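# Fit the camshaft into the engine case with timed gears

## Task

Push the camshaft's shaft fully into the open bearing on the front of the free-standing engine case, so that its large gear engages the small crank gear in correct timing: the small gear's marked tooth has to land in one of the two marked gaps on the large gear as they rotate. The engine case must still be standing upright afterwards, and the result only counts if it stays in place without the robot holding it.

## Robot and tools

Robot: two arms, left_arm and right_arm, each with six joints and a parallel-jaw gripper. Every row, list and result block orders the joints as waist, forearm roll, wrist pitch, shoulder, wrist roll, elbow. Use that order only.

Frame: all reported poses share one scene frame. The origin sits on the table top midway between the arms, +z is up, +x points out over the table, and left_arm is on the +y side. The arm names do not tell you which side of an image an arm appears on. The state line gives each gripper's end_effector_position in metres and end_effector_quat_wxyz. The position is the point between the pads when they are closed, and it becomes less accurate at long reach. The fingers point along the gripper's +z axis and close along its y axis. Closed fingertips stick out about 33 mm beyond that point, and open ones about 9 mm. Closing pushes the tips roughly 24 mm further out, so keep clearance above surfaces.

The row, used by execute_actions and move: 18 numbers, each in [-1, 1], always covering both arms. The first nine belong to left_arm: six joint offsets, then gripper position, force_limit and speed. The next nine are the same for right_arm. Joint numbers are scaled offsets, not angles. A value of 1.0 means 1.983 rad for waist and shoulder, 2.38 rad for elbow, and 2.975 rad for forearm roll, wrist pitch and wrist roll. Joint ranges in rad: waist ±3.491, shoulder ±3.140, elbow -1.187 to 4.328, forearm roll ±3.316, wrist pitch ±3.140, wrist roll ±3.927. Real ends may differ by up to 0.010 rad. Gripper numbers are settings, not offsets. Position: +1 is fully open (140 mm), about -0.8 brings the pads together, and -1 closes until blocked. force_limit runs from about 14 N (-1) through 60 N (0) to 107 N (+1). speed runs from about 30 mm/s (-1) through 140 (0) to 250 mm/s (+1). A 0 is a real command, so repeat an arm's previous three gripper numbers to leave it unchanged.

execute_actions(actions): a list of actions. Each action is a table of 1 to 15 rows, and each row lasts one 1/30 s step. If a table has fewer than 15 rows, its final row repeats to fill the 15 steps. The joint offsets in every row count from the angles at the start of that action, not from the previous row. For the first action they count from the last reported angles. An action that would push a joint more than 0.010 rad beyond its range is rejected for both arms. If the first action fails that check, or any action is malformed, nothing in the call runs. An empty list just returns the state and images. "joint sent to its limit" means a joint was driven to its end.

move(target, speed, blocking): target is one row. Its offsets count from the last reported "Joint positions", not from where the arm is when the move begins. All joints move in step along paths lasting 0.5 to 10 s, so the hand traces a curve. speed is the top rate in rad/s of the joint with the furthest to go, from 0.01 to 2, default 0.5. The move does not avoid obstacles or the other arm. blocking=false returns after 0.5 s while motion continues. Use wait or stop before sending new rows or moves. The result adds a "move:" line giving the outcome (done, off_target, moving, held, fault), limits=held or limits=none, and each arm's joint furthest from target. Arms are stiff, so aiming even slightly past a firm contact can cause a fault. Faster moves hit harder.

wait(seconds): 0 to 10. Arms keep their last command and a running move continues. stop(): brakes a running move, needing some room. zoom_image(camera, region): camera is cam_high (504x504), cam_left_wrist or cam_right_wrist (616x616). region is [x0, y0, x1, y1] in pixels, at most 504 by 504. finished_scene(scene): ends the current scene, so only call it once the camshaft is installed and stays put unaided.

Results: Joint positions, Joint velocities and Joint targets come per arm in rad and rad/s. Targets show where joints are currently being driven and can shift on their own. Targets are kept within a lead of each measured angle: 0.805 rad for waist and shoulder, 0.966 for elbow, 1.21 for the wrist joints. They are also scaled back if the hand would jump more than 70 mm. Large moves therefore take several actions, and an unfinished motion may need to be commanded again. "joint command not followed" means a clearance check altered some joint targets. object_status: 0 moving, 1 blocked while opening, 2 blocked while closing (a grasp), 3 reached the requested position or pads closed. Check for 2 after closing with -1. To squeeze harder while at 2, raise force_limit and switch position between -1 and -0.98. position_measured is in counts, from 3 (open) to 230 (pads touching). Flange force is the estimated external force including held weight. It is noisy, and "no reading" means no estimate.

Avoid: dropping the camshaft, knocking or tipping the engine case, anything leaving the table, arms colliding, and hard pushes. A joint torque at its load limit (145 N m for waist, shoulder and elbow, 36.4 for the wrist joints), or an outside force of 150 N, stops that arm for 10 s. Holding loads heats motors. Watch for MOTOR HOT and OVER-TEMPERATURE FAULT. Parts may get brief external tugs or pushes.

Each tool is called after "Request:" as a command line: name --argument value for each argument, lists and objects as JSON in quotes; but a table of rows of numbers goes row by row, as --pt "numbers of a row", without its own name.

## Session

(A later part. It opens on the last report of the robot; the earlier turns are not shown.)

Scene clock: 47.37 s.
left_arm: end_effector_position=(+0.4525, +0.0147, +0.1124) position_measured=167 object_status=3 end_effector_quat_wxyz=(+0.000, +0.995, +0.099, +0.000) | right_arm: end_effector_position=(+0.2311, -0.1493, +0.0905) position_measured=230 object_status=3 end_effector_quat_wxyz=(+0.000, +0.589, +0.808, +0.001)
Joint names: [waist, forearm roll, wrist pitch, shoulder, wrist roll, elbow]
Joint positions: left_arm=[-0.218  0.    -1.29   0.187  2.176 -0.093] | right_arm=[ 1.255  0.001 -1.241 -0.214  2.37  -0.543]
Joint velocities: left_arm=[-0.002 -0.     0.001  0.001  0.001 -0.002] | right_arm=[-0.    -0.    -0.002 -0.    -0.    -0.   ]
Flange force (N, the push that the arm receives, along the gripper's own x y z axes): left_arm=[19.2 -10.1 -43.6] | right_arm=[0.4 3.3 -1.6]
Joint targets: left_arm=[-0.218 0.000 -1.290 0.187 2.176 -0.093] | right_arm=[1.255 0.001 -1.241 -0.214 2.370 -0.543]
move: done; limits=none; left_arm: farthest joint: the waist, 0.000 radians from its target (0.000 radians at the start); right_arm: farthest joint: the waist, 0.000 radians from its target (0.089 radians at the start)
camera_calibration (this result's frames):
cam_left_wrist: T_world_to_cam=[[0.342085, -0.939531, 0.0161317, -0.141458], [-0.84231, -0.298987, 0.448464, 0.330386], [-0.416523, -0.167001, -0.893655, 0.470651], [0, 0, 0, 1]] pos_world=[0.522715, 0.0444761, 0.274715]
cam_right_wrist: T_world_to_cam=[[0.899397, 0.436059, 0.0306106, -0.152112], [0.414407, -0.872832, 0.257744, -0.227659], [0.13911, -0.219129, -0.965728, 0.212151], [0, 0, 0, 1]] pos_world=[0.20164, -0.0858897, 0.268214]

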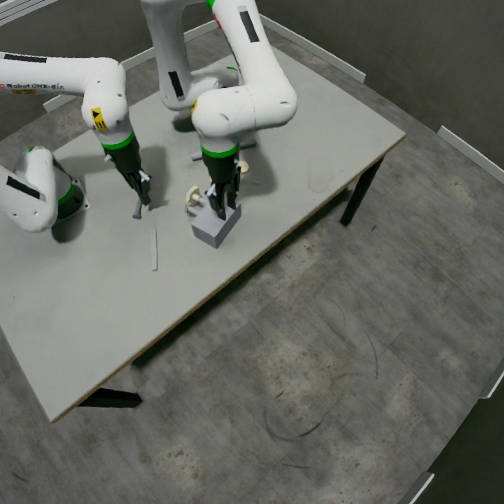

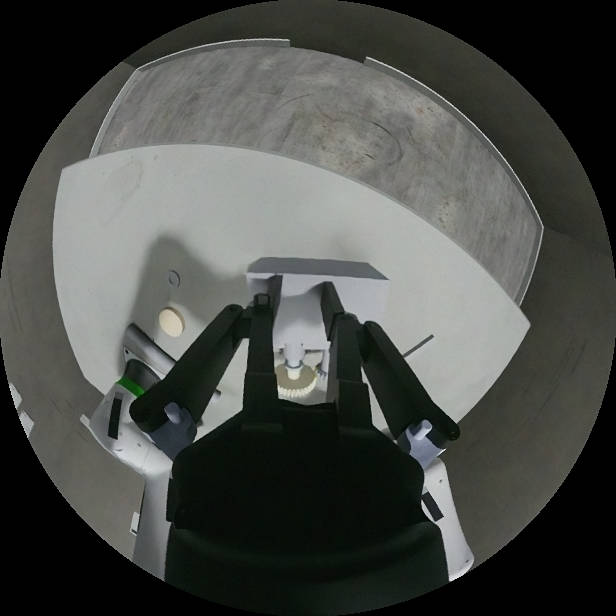

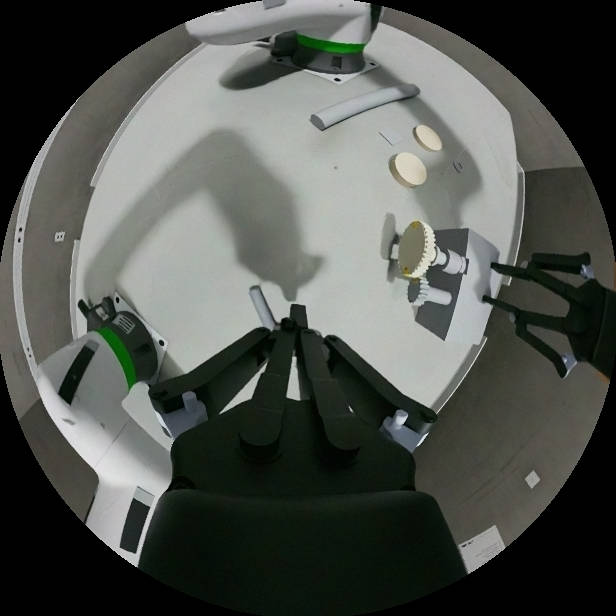

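Request:
move --target '[0,0,0,0,0,0,-0.3,0,0,-0.0005,0,0,0.1772,0.0007,0.1475,-1,-1,0]' --speed 0.2

Request:
move --target '[0,0,0,0,0,0,-0.3,0,0,-0.0058,0,-0.0009,0.0086,0.0039,0.0083,-1,-1,0]' --speed 0.012

Request:
move --target '[0,0,0,0,0,0,-0.3,0,0,-0.0014,0,-0.0002,0.0021,0.0009,0.0021,-1,-1,0]' --speed 0.01

Scene clock: 50.50 s.
left_arm: end_effector_position=(+0.4525, +0.0147, +0.1124) position_measured=167 object_status=3 end_effector_quat_wxyz=(+0.000, +0.995, +0.099, +0.000) | right_arm: end_effector_position=(+0.2986, -0.0234, +0.0959) position_measured=230 object_status=3 end_effector_quat_wxyz=(+0.000, +0.589, +0.808, +0.000)
Joint names: [waist, forearm roll, wrist pitch, shoulder, wrist roll, elbow]
Joint positions: left_arm=[-0.218  0.    -1.29   0.187  2.176 -0.093] | right_arm=[ 1.254  0.001 -1.241  0.137  2.372 -0.192]
Joint velocities: left_arm=[-0.002  0.     0.     0.001 -0.    -0.001] | right_arm=[-0.     0.003  0.     0.     0.001  0.   ]
Flange force (N, the push that the arm receives, along the gripper's own x y z axes): left_arm=[19.2 -9.9 -42.4] | right_arm=[0.2 1.5 -1.8]
Joint targets: left_arm=[-0.218 0.000 -1.290 0.187 2.176 -0.093] | right_arm=[1.254 0.001 -1.241 0.137 2.372 -0.192]
move: done; limits=none; left_arm: farthest joint: the waist, 0.000 radians from its target (0.000 radians at the start); right_arm: farthest joint: the waist, 0.000 radians from its target (0.001 radians at the start)
camera_calibration (this result's frames):
cam_left_wrist: T_world_to_cam=[[0.342085, -0.939531, 0.0161318, -0.141458], [-0.84231, -0.298987, 0.448464, 0.330386], [-0.416523, -0.167001, -0.893655, 0.470651], [0, 0, 0, 1]] pos_world=[0.522714, 0.0444761, 0.274716]
cam_right_wrist: T_world_to_cam=[[0.898932, 0.43704, 0.030289, -0.267714], [0.415397, -0.872293, 0.257972, -0.147371], [0.139165, -0.219317, -0.965678, 0.235537], [0, 0, 0, 1]] pos_world=[0.269096, 0.0401085, 0.273579]

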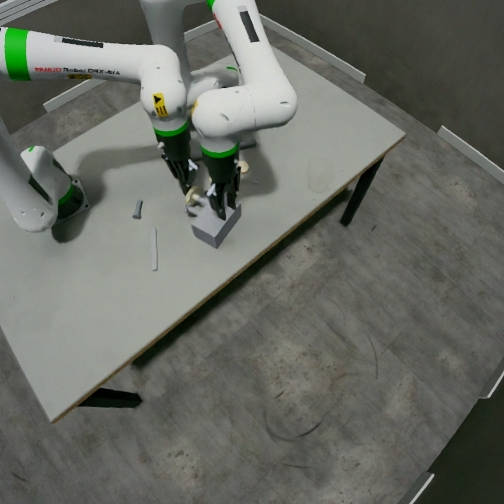

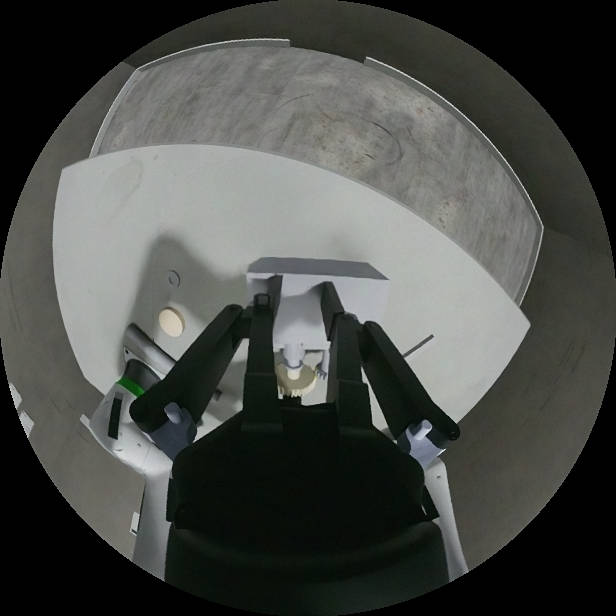

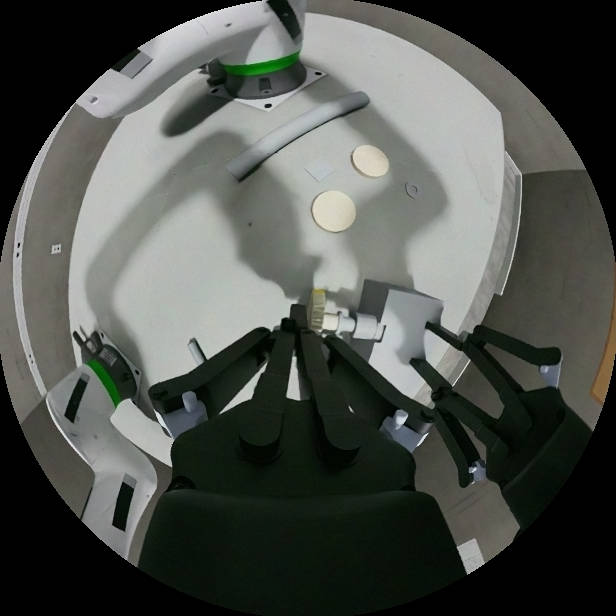

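Scene clock: 52.37 s.
left_arm: end_effector_position=(+0.4525, +0.0147, +0.1124) position_measured=167 object_status=3 end_effector_quat_wxyz=(+0.000, +0.995, +0.099, +0.000) | right_arm: end_effector_position=(+0.3061, -0.0208, +0.0959) position_measured=230 object_status=3 end_effector_quat_wxyz=(+0.000, +0.589, +0.808, +0.000)
Joint names: [waist, forearm roll, wrist pitch, shoulder, wrist roll, elbow]
Joint positions: left_arm=[-0.218  0.    -1.29   0.187  2.176 -0.093] | right_arm=[ 1.243  0.001 -1.244  0.154  2.383 -0.172]
Joint velocities: left_arm=[ 0.001  0.     0.    -0.     0.001  0.001] | right_arm=[-0.     0.     0.001  0.     0.001  0.   ]
Flange force (N, the push that the arm receives, along the gripper's own x y z axes): left_arm=[19.5 -10.3 -40.6] | right_arm=[0.2 2.7 -2.6]
Joint targets: left_arm=[-0.218 0.000 -1.290 0.187 2.176 -0.093] | right_arm=[1.243 0.001 -1.244 0.154 2.384 -0.172]
move: done; limits=none; left_arm: farthest joint: the waist, 0.000 radians from its target (0.000 radians at the start); right_arm: farthest joint: the waist, 0.000 radians from its target (0.012 radians at the start)
camera_calibration (this result's frames):
cam_left_wrist: T_world_to_cam=[[0.342085, -0.939531, 0.0161319, -0.141458], [-0.84231, -0.298987, 0.448464, 0.330386], [-0.416523, -0.167001, -0.893655, 0.470651], [0, 0, 0, 1]] pos_world=[0.522715, 0.0444761, 0.274715]
cam_right_wrist: T_world_to_cam=[[0.898888, 0.437129, 0.0303019, -0.275542], [0.41548, -0.872254, 0.257971, -0.1483], [0.139198, -0.219298, -0.965677, 0.235126], [0, 0, 0, 1]] pos_world=[0.276568, 0.0426543, 0.273662]

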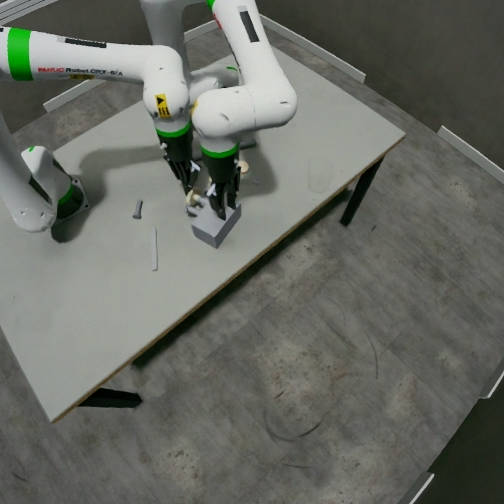

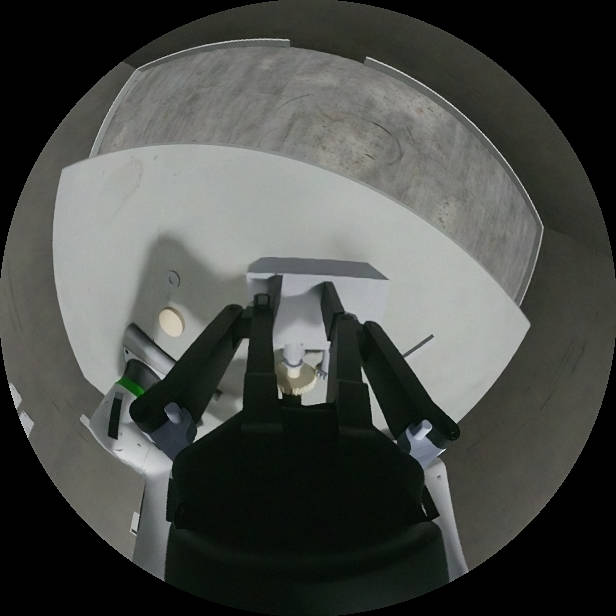

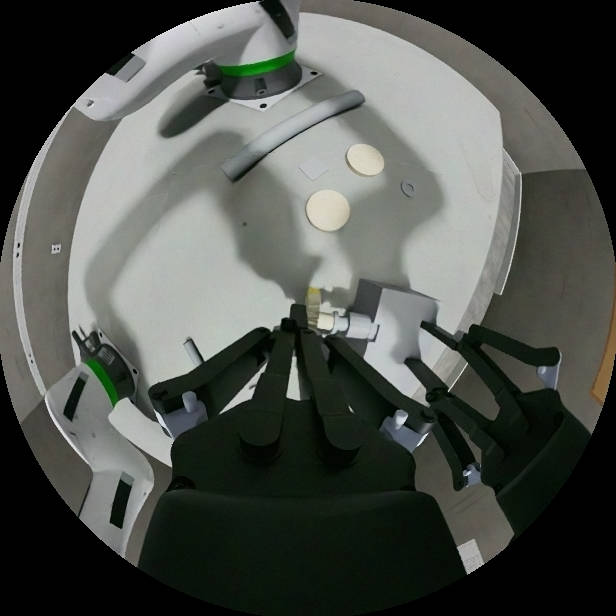

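Scene clock: 53.10 s.
left_arm: end_effector_position=(+0.4525, +0.0147, +0.1124) position_measured=167 object_status=3 end_effector_quat_wxyz=(+0.000, +0.995, +0.099, +0.000) | right_arm: end_effector_position=(+0.3079, -0.0201, +0.0960) position_measured=230 object_status=3 end_effector_quat_wxyz=(+0.000, +0.589, +0.808, +0.001)
Joint names: [waist, forearm roll, wrist pitch, shoulder, wrist roll, elbow]
Joint positions: left_arm=[-0.218  0.    -1.29   0.187  2.176 -0.093] | right_arm=[ 1.24   0.001 -1.244  0.158  2.386 -0.167]
Joint velocities: left_arm=[ 0.002  0.    -0.001  0.     0.    -0.001] | right_arm=[-0.    -0.003  0.001 -0.    -0.     0.   ]
Flange force (N, the push that the arm receives, along the gripper's own x y z axes): left_arm=[16.6 -11.0 -39.4] | right_arm=[1.1 3.1 -1.9]
Joint targets: left_arm=[-0.218 0.000 -1.290 0.187 2.176 -0.093] | right_arm=[1.240 0.001 -1.244 0.158 2.386 -0.167]
move: done; limits=none; left_arm: farthest joint: the waist, 0.000 radians from its target (0.000 radians at the start); right_arm: farthest joint: the waist, 0.000 radians from its target (0.002 radians at the start)
camera_calibration (this result's frames):
cam_left_wrist: T_world_to_cam=[[0.342085, -0.93953, 0.0161317, -0.141458], [-0.84231, -0.298987, 0.448464, 0.330386], [-0.416523, -0.167001, -0.893655, 0.470651], [0, 0, 0, 1]] pos_world=[0.522715, 0.0444762, 0.274715]
cam_right_wrist: T_world_to_cam=[[0.898928, 0.437034, 0.030494, -0.277574], [0.415365, -0.872347, 0.257842, -0.14844], [0.139287, -0.219115, -0.965706, 0.235069], [0, 0, 0, 1]] pos_world=[0.278434, 0.0433256, 0.273746]

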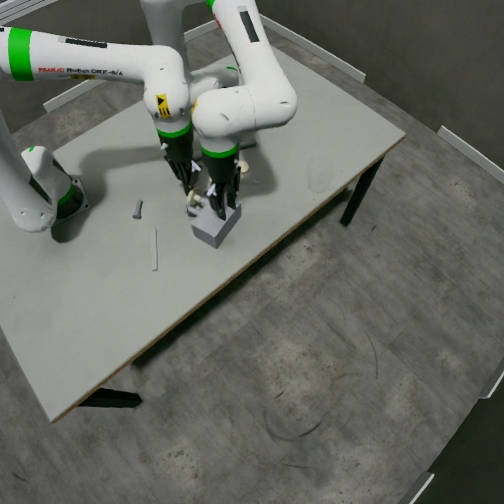

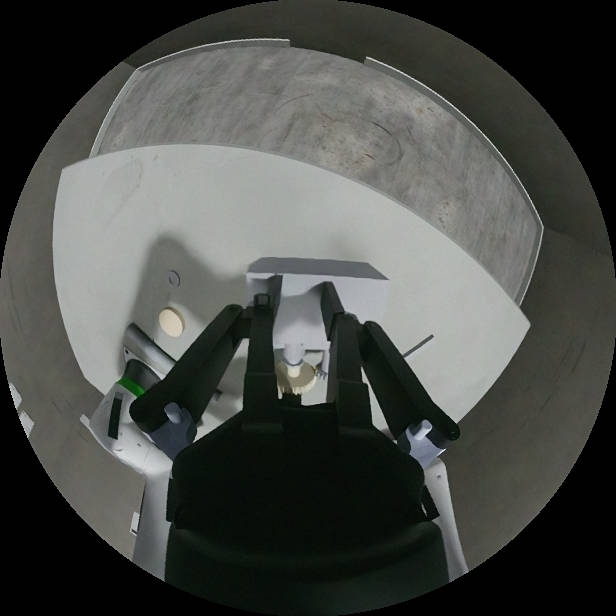

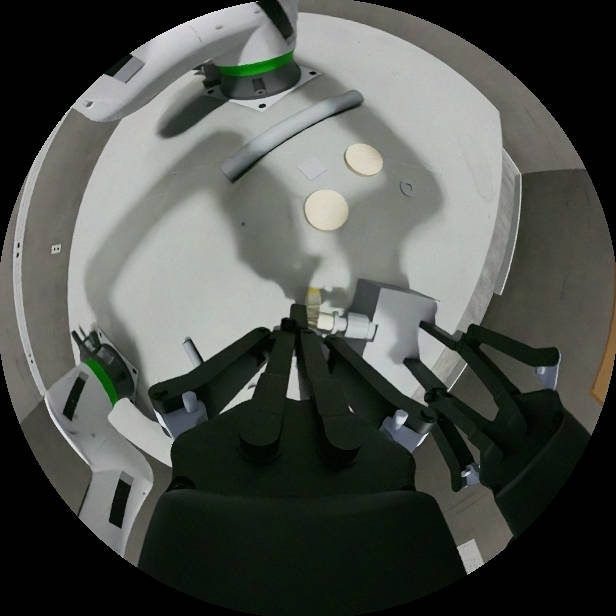

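Request:
move --target '[0,0,0,0,0,0,-0.3,0,0,-0.0018,0,-0.0003,0.0027,0.0012,0.0026,-1,-1,0]' --speed 0.01

Request:
zoom_image --camera "cam_right_wrist" --region '[290,280,390,360]'

Scene clock: 54.13 s.
left_arm: end_effector_position=(+0.4525, +0.0147, +0.1124) position_measured=167 object_status=3 end_effector_quat_wxyz=(+0.000, +0.995, +0.099, +0.000) | right_arm: end_effector_position=(+0.3103, -0.0194, +0.0960) position_measured=230 object_status=3 end_effector_quat_wxyz=(+0.000, +0.589, +0.808, +0.001)
Joint names: [waist, forearm roll, wrist pitch, shoulder, wrist roll, elbow]
Joint positions: left_arm=[-0.218  0.    -1.29   0.187  2.176 -0.093] | right_arm=[ 1.236  0.001 -1.245  0.164  2.39  -0.161]
Joint velocities: left_arm=[-0.001  0.001  0.    -0.     0.    -0.   ] | right_arm=[-0.001  0.002  0.003 -0.    -0.001  0.   ]
Flange force (N, the push that the arm receives, along the gripper's own x y z axes): left_arm=[19.0 -10.5 -43.0] | right_arm=[-0.6 1.1 -1.5]
Joint targets: left_arm=[-0.218 0.000 -1.290 0.187 2.176 -0.093] | right_arm=[1.236 0.001 -1.245 0.164 2.390 -0.161]
move: done; limits=none; left_arm: farthest joint: the waist, 0.000 radians from its target (0.000 radians at the start); right_arm: farthest joint: the waist, 0.000 radians from its target (0.003 radians at the start)
camera_calibration (this result's frames):
cam_left_wrist: T_world_to_cam=[[0.342085, -0.93953, 0.0161317, -0.141458], [-0.84231, -0.298987, 0.448464, 0.330386], [-0.416523, -0.167001, -0.893655, 0.470651], [0, 0, 0, 1]] pos_world=[0.522715, 0.0444761, 0.274715]
cam_right_wrist: T_world_to_cam=[[0.898928, 0.437036, 0.0304442, -0.280008], [0.415372, -0.872332, 0.25788, -0.148762], [0.139261, -0.21917, -0.965697, 0.234901], [0, 0, 0, 1]] pos_world=[0.280786, 0.0440866, 0.27373]

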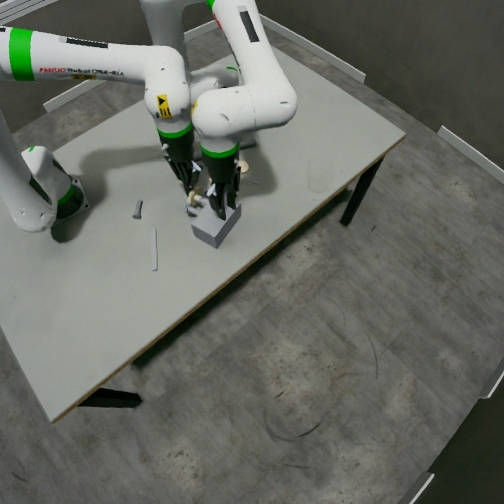

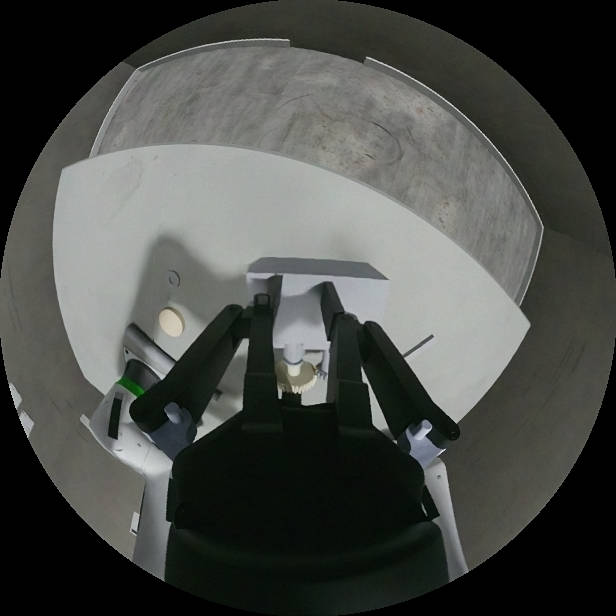

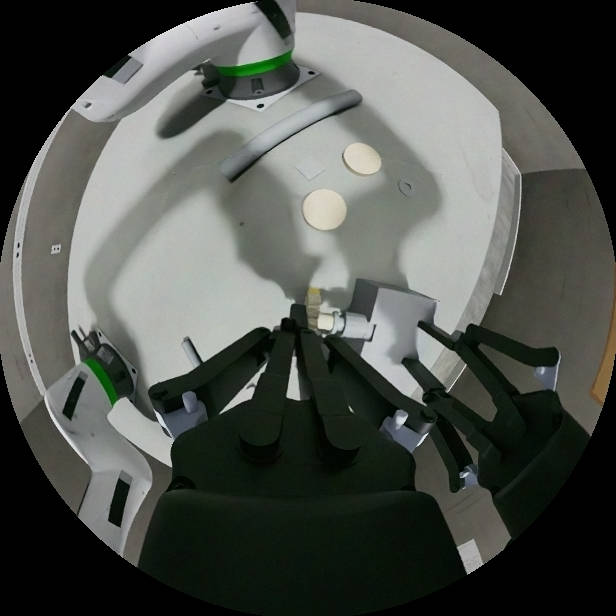

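Region (290, 280, 390, 360) of cam_right_wrist's 616x616 image, scaled by 5.040, with more detail than that image has; it fills the top 403 rows of this view, and the rest is white.

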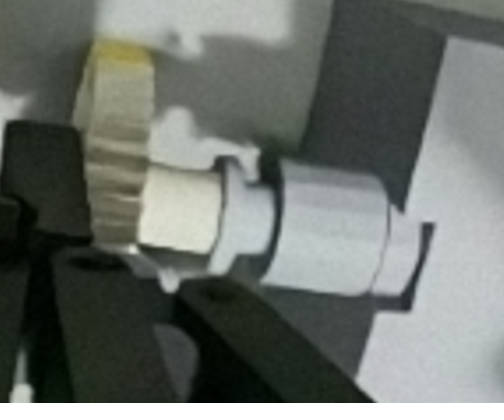

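Request:
move --target '[0,0,0,0,0,0,-0.3,0,0,-0.0021,0,-0.0003,0.0032,0.0014,0.0031,-1,-1,0]' --speed 0.01

Scene clock: 55.20 s.
left_arm: end_effector_position=(+0.4525, +0.0147, +0.1124) position_measured=167 object_status=3 end_effector_quat_wxyz=(+0.000, +0.995, +0.099, +0.000) | right_arm: end_effector_position=(+0.3131, -0.0184, +0.0960) position_measured=230 object_status=3 end_effector_quat_wxyz=(+0.000, +0.589, +0.808, +0.001)
Joint names: [waist, forearm roll, wrist pitch, shoulder, wrist roll, elbow]
Joint positions: left_arm=[-0.218  0.    -1.29   0.187  2.176 -0.093] | right_arm=[ 1.232  0.001 -1.246  0.17   2.394 -0.153]
Joint velocities: left_arm=[ 0.    -0.001 -0.    -0.    -0.001  0.001] | right_arm=[ 0.001  0.002  0.    -0.    -0.001 -0.   ]
Flange force (N, the push that the arm receives, along the gripper's own x y z axes): left_arm=[17.5 -13.7 -38.8] | right_arm=[-0.2 2.0 -1.0]
Joint targets: left_arm=[-0.218 0.000 -1.290 0.187 2.176 -0.093] | right_arm=[1.232 0.001 -1.246 0.170 2.394 -0.153]
move: done; limits=none; left_arm: farthest joint: the waist, 0.000 radians from its target (0.000 radians at the start); right_arm: farthest joint: the waist, 0.000 radians from its target (0.004 radians at the start)
camera_calibration (this result's frames):
cam_left_wrist: T_world_to_cam=[[0.342085, -0.93953, 0.0161318, -0.141458], [-0.84231, -0.298987, 0.448464, 0.330386], [-0.416523, -0.167001, -0.893655, 0.470651], [0, 0, 0, 1]] pos_world=[0.522714, 0.0444762, 0.274715]
cam_right_wrist: T_world_to_cam=[[0.898926, 0.437034, 0.0305573, -0.282965], [0.415355, -0.872362, 0.257809, -0.149073], [0.139328, -0.219059, -0.965713, 0.234692], [0, 0, 0, 1]] pos_world=[0.283584, 0.045031, 0.273724]

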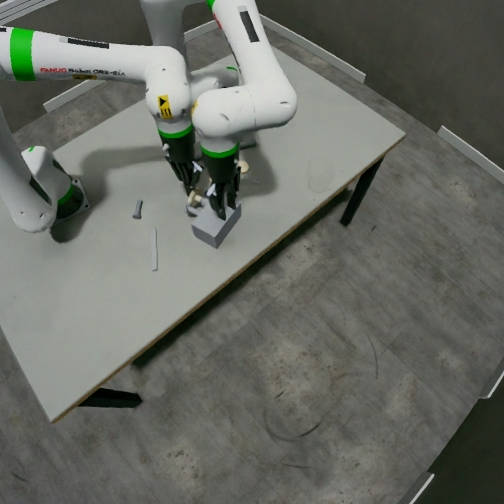

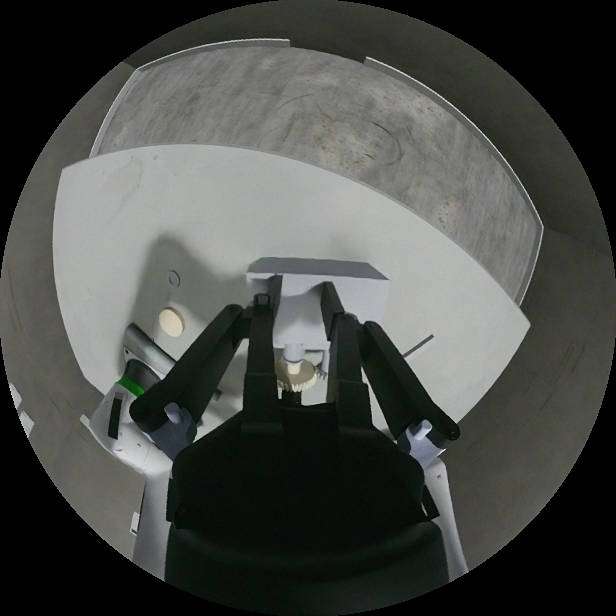

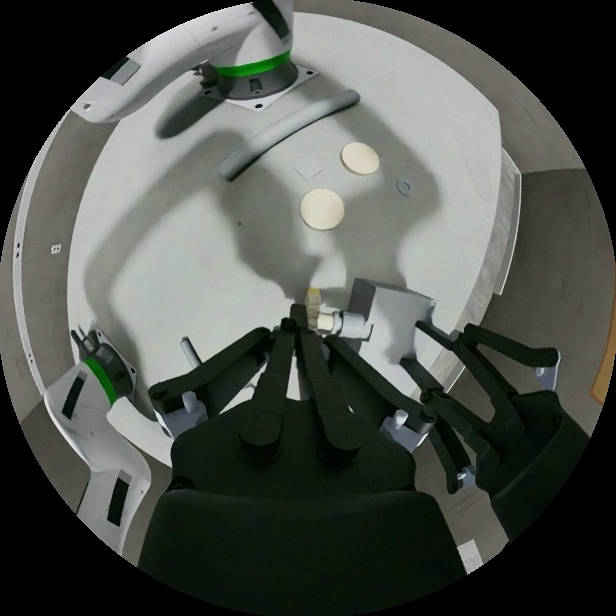

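Request:
move --target '[0,0,0,0,0,0,-0.3,0,0,-0.0042,0,-0.0007,0.0064,0.0028,0.0062,-1,-1,0]' --speed 0.01

Request:
zoom_image --camera "cam_right_wrist" --region '[290,280,390,360]'

Request:
move --target '[0,0,0,0,0,0,-0.3,0,0,0.005,0,0,-0.19,-0.003,-0.16,-1,-1,0]' --speed 0.3

Request:
zoom_image --camera "cam_right_wrist" --region '[370,220,460,310]'

Scene clock: 57.13 s.
left_arm: end_effector_position=(+0.4525, +0.0147, +0.1124) position_measured=167 object_status=3 end_effector_quat_wxyz=(+0.000, +0.995, +0.099, +0.000) | right_arm: end_effector_position=(+0.3186, -0.0167, +0.0959) position_measured=230 object_status=3 end_effector_quat_wxyz=(+0.000, +0.589, +0.808, +0.000)
Joint names: [waist, forearm roll, wrist pitch, shoulder, wrist roll, elbow]
Joint positions: left_arm=[-0.218  0.    -1.29   0.187  2.176 -0.093] | right_arm=[ 1.224  0.001 -1.249  0.183  2.402 -0.139]
Joint velocities: left_arm=[-0.     0.001  0.    -0.001 -0.001  0.   ] | right_arm=[-0.    -0.001  0.001  0.    -0.     0.   ]
Flange force (N, the push that the arm receives, along the gripper's own x y z axes): left_arm=[19.6 -10.8 -43.1] | right_arm=[-0.3 -9.7 -8.6]
Joint targets: left_arm=[-0.218 0.000 -1.290 0.187 2.176 -0.093] | right_arm=[1.224 0.001 -1.248 0.183 2.402 -0.139]
move: done; limits=none; left_arm: farthest joint: the waist, 0.000 radians from its target (0.000 radians at the start); right_arm: farthest joint: the waist, 0.000 radians from its target (0.008 radians at the start)
camera_calibration (this result's frames):
cam_left_wrist: T_world_to_cam=[[0.342085, -0.93953, 0.0161317, -0.141458], [-0.84231, -0.298987, 0.448464, 0.330385], [-0.416523, -0.167001, -0.893655, 0.470651], [0, 0, 0, 1]] pos_world=[0.522714, 0.0444762, 0.274715]
cam_right_wrist: T_world_to_cam=[[0.898942, 0.437019, 0.0302879, -0.288658], [0.415392, -0.872327, 0.257866, -0.149854], [0.139113, -0.219225, -0.965706, 0.234287], [0, 0, 0, 1]] pos_world=[0.289143, 0.0467884, 0.273637]

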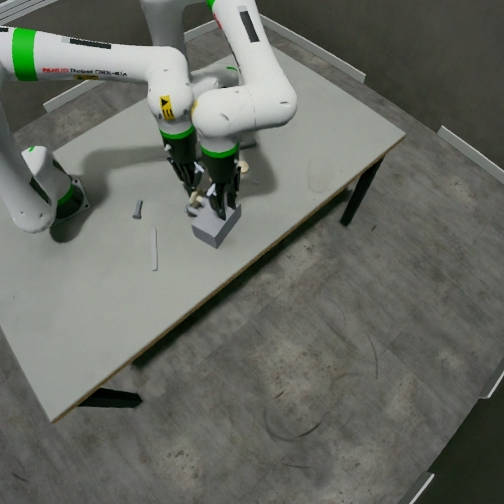

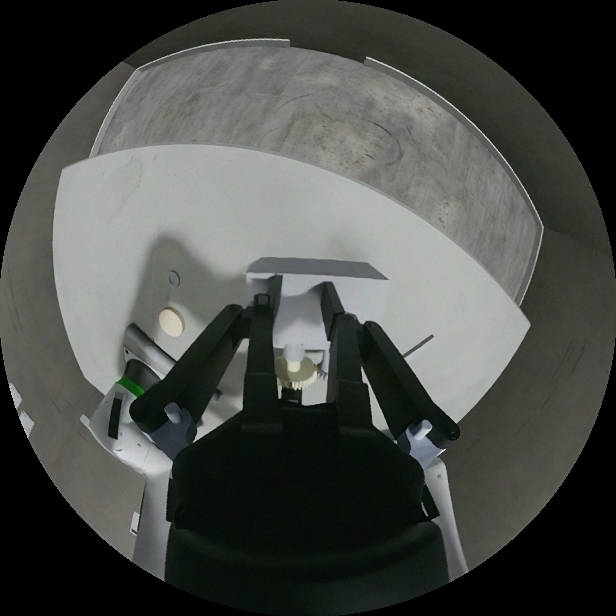

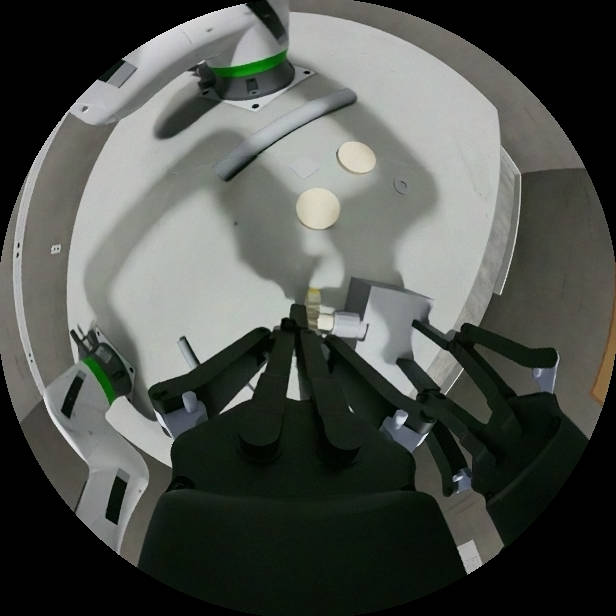

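Region (290, 280, 390, 360) of cam_right_wrist's 616x616 image, scaled by 5.040, with more detail than that image has; it fills the top 403 rows of this view, and the rest is white.

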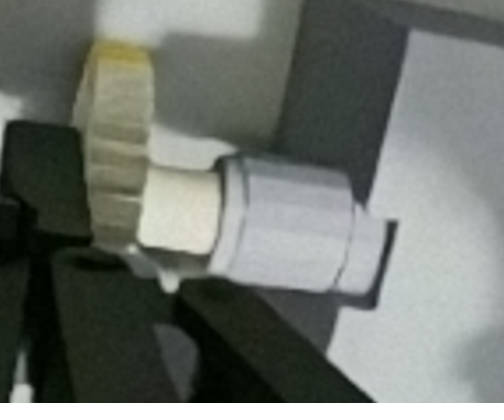

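Scene clock: 58.73 s.
left_arm: end_effector_position=(+0.4525, +0.0147, +0.1124) position_measured=167 object_status=3 end_effector_quat_wxyz=(+0.000, +0.995, +0.099, +0.000) | right_arm: end_effector_position=(+0.2392, -0.1489, +0.0934) position_measured=230 object_status=3 end_effector_quat_wxyz=(+0.000, +0.588, +0.809, -0.001)
Joint names: [waist, forearm roll, wrist pitch, shoulder, wrist roll, elbow]
Joint positions: left_arm=[-0.218  0.    -1.29   0.187  2.176 -0.093] | right_arm=[ 1.234  0.001 -1.249 -0.194  2.393 -0.519]
Joint velocities: left_arm=[ 0.     0.001 -0.    -0.001  0.001  0.002] | right_arm=[-0.     0.001  0.001 -0.001 -0.001 -0.001]
Flange force (N, the push that the arm receives, along the gripper's own x y z axes): left_arm=[19.8 -9.4 -39.8] | right_arm=[0.3 3.5 -0.7]
Joint targets: left_arm=[-0.218 0.000 -1.290 0.187 2.176 -0.093] | right_arm=[1.234 0.001 -1.249 -0.194 2.393 -0.520]
move: done; limits=none; left_arm: farthest joint: the waist, 0.000 radians from its target (0.000 radians at the start); right_arm: farthest joint: the waist, 0.000 radians from its target (0.010 radians at the start)
camera_calibration (this result's frames):
cam_left_wrist: T_world_to_cam=[[0.342085, -0.939531, 0.0161318, -0.141458], [-0.84231, -0.298987, 0.448464, 0.330386], [-0.416522, -0.167001, -0.893655, 0.470651], [0, 0, 0, 1]] pos_world=[0.522715, 0.0444762, 0.274716]
cam_right_wrist: T_world_to_cam=[[0.898557, 0.438023, 0.0270371, -0.158812], [0.416772, -0.871015, 0.260067, -0.231906], [0.137465, -0.222416, -0.965212, 0.213807], [0, 0, 0, 1]] pos_world=[0.209963, -0.084876, 0.270974]

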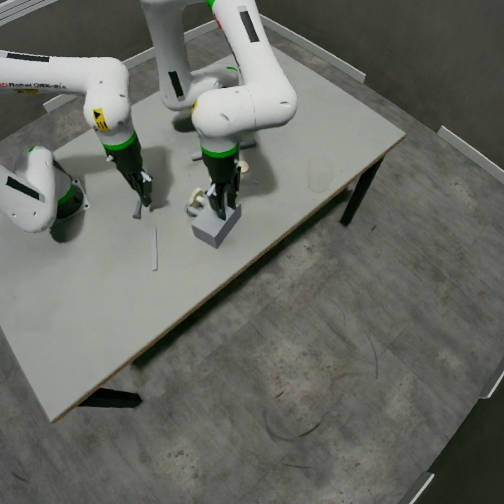

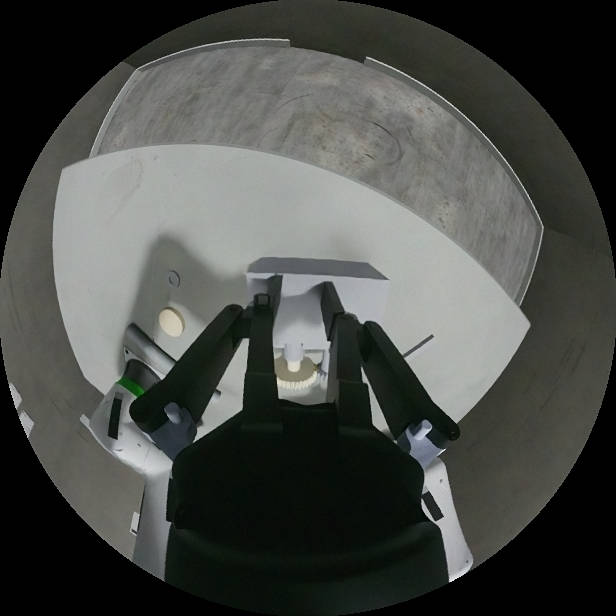

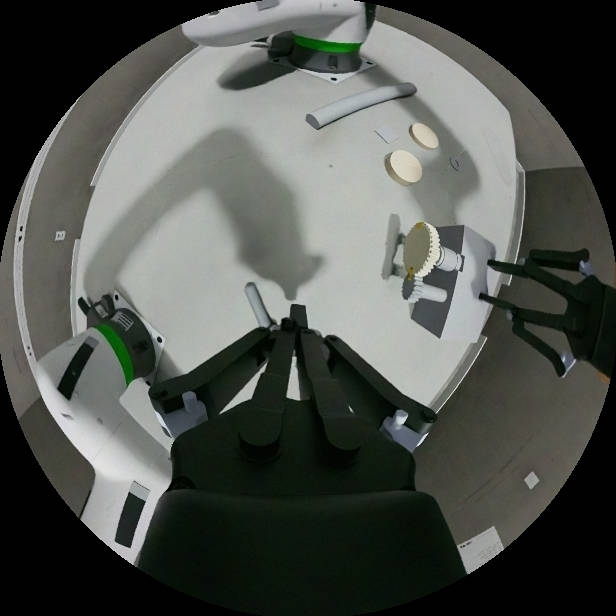

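Region (370, 220, 460, 310) of cam_right_wrist's 616x616 image, scaled by 5.600, with more detail than that image has.

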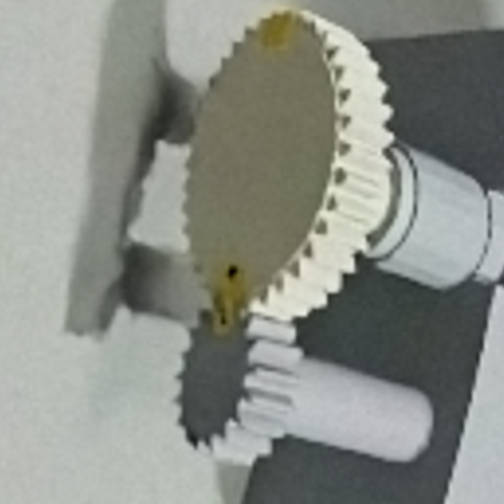

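Marks aligned.

Request:
move --target '[0,0,-0.008,-0.0035,0,0.007,-0.3,0,0,0,0,0,0,0,0,-1,-1,0]' --speed 0.05

Request:
finished_scene --scene 2

Scene clock: 59.60 s.
left_arm: end_effector_position=(+0.4523, +0.0148, +0.1227) position_measured=167 object_status=3 end_effector_quat_wxyz=(+0.000, +0.995, +0.099, -0.000) | right_arm: end_effector_position=(+0.2391, -0.1489, +0.0934) position_measured=230 object_status=3 end_effector_quat_wxyz=(+0.000, +0.588, +0.809, -0.001)
Joint names: [waist, forearm roll, wrist pitch, shoulder, wrist roll, elbow]
Joint positions: left_arm=[-0.218  0.    -1.314  0.18   2.176 -0.077] | right_arm=[ 1.234  0.001 -1.249 -0.194  2.393 -0.52 ]
Joint velocities: left_arm=[-0.003  0.     0.002 -0.001 -0.    -0.   ] | right_arm=[ 0.001  0.001 -0.    -0.     0.    -0.   ]
Flange force (N, the push that the arm receives, along the gripper's own x y z axes): left_arm=[0.5 -2.5 4.6] | right_arm=[-0.2 1.2 -0.6]
Joint targets: left_arm=[-0.218 0.000 -1.314 0.180 2.176 -0.077] | right_arm=[1.234 0.001 -1.249 -0.194 2.393 -0.519]
move: done; limits=none; left_arm: farthest joint: the waist, 0.000 radians from its target (0.000 radians at the start); right_arm: farthest joint: the elbow, 0.001 radians from its target (0.001 radians at the start)
camera_calibration (this result's frames):
cam_left_wrist: T_world_to_cam=[[0.342084, -0.939533, 0.015985, -0.141482], [-0.842223, -0.299021, 0.448606, 0.325594], [-0.4167, -0.166924, -0.893587, 0.479865], [0, 0, 0, 1]] pos_world=[0.522581, 0.0445329, 0.284999]
cam_right_wrist: T_world_to_cam=[[0.898557, 0.438023, 0.0270341, -0.158802], [0.416772, -0.871014, 0.260069, -0.231912], [0.137463, -0.22242, -0.965212, 0.213802], [0, 0, 0, 1]] pos_world=[0.209957, -0.0848859, 0.270971]

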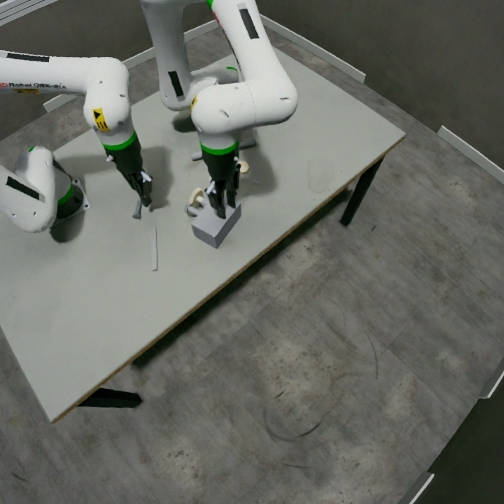

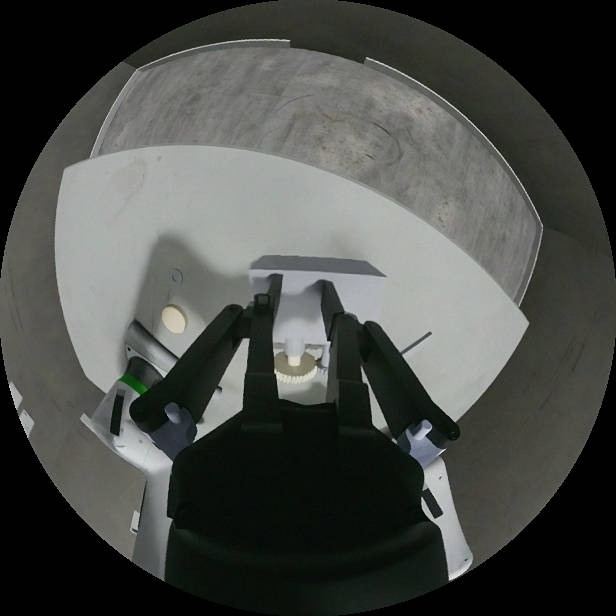

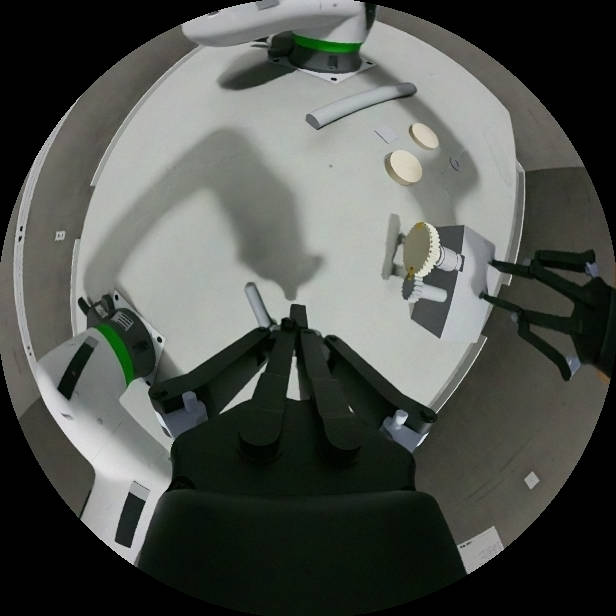

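The scene is finished: the task was done.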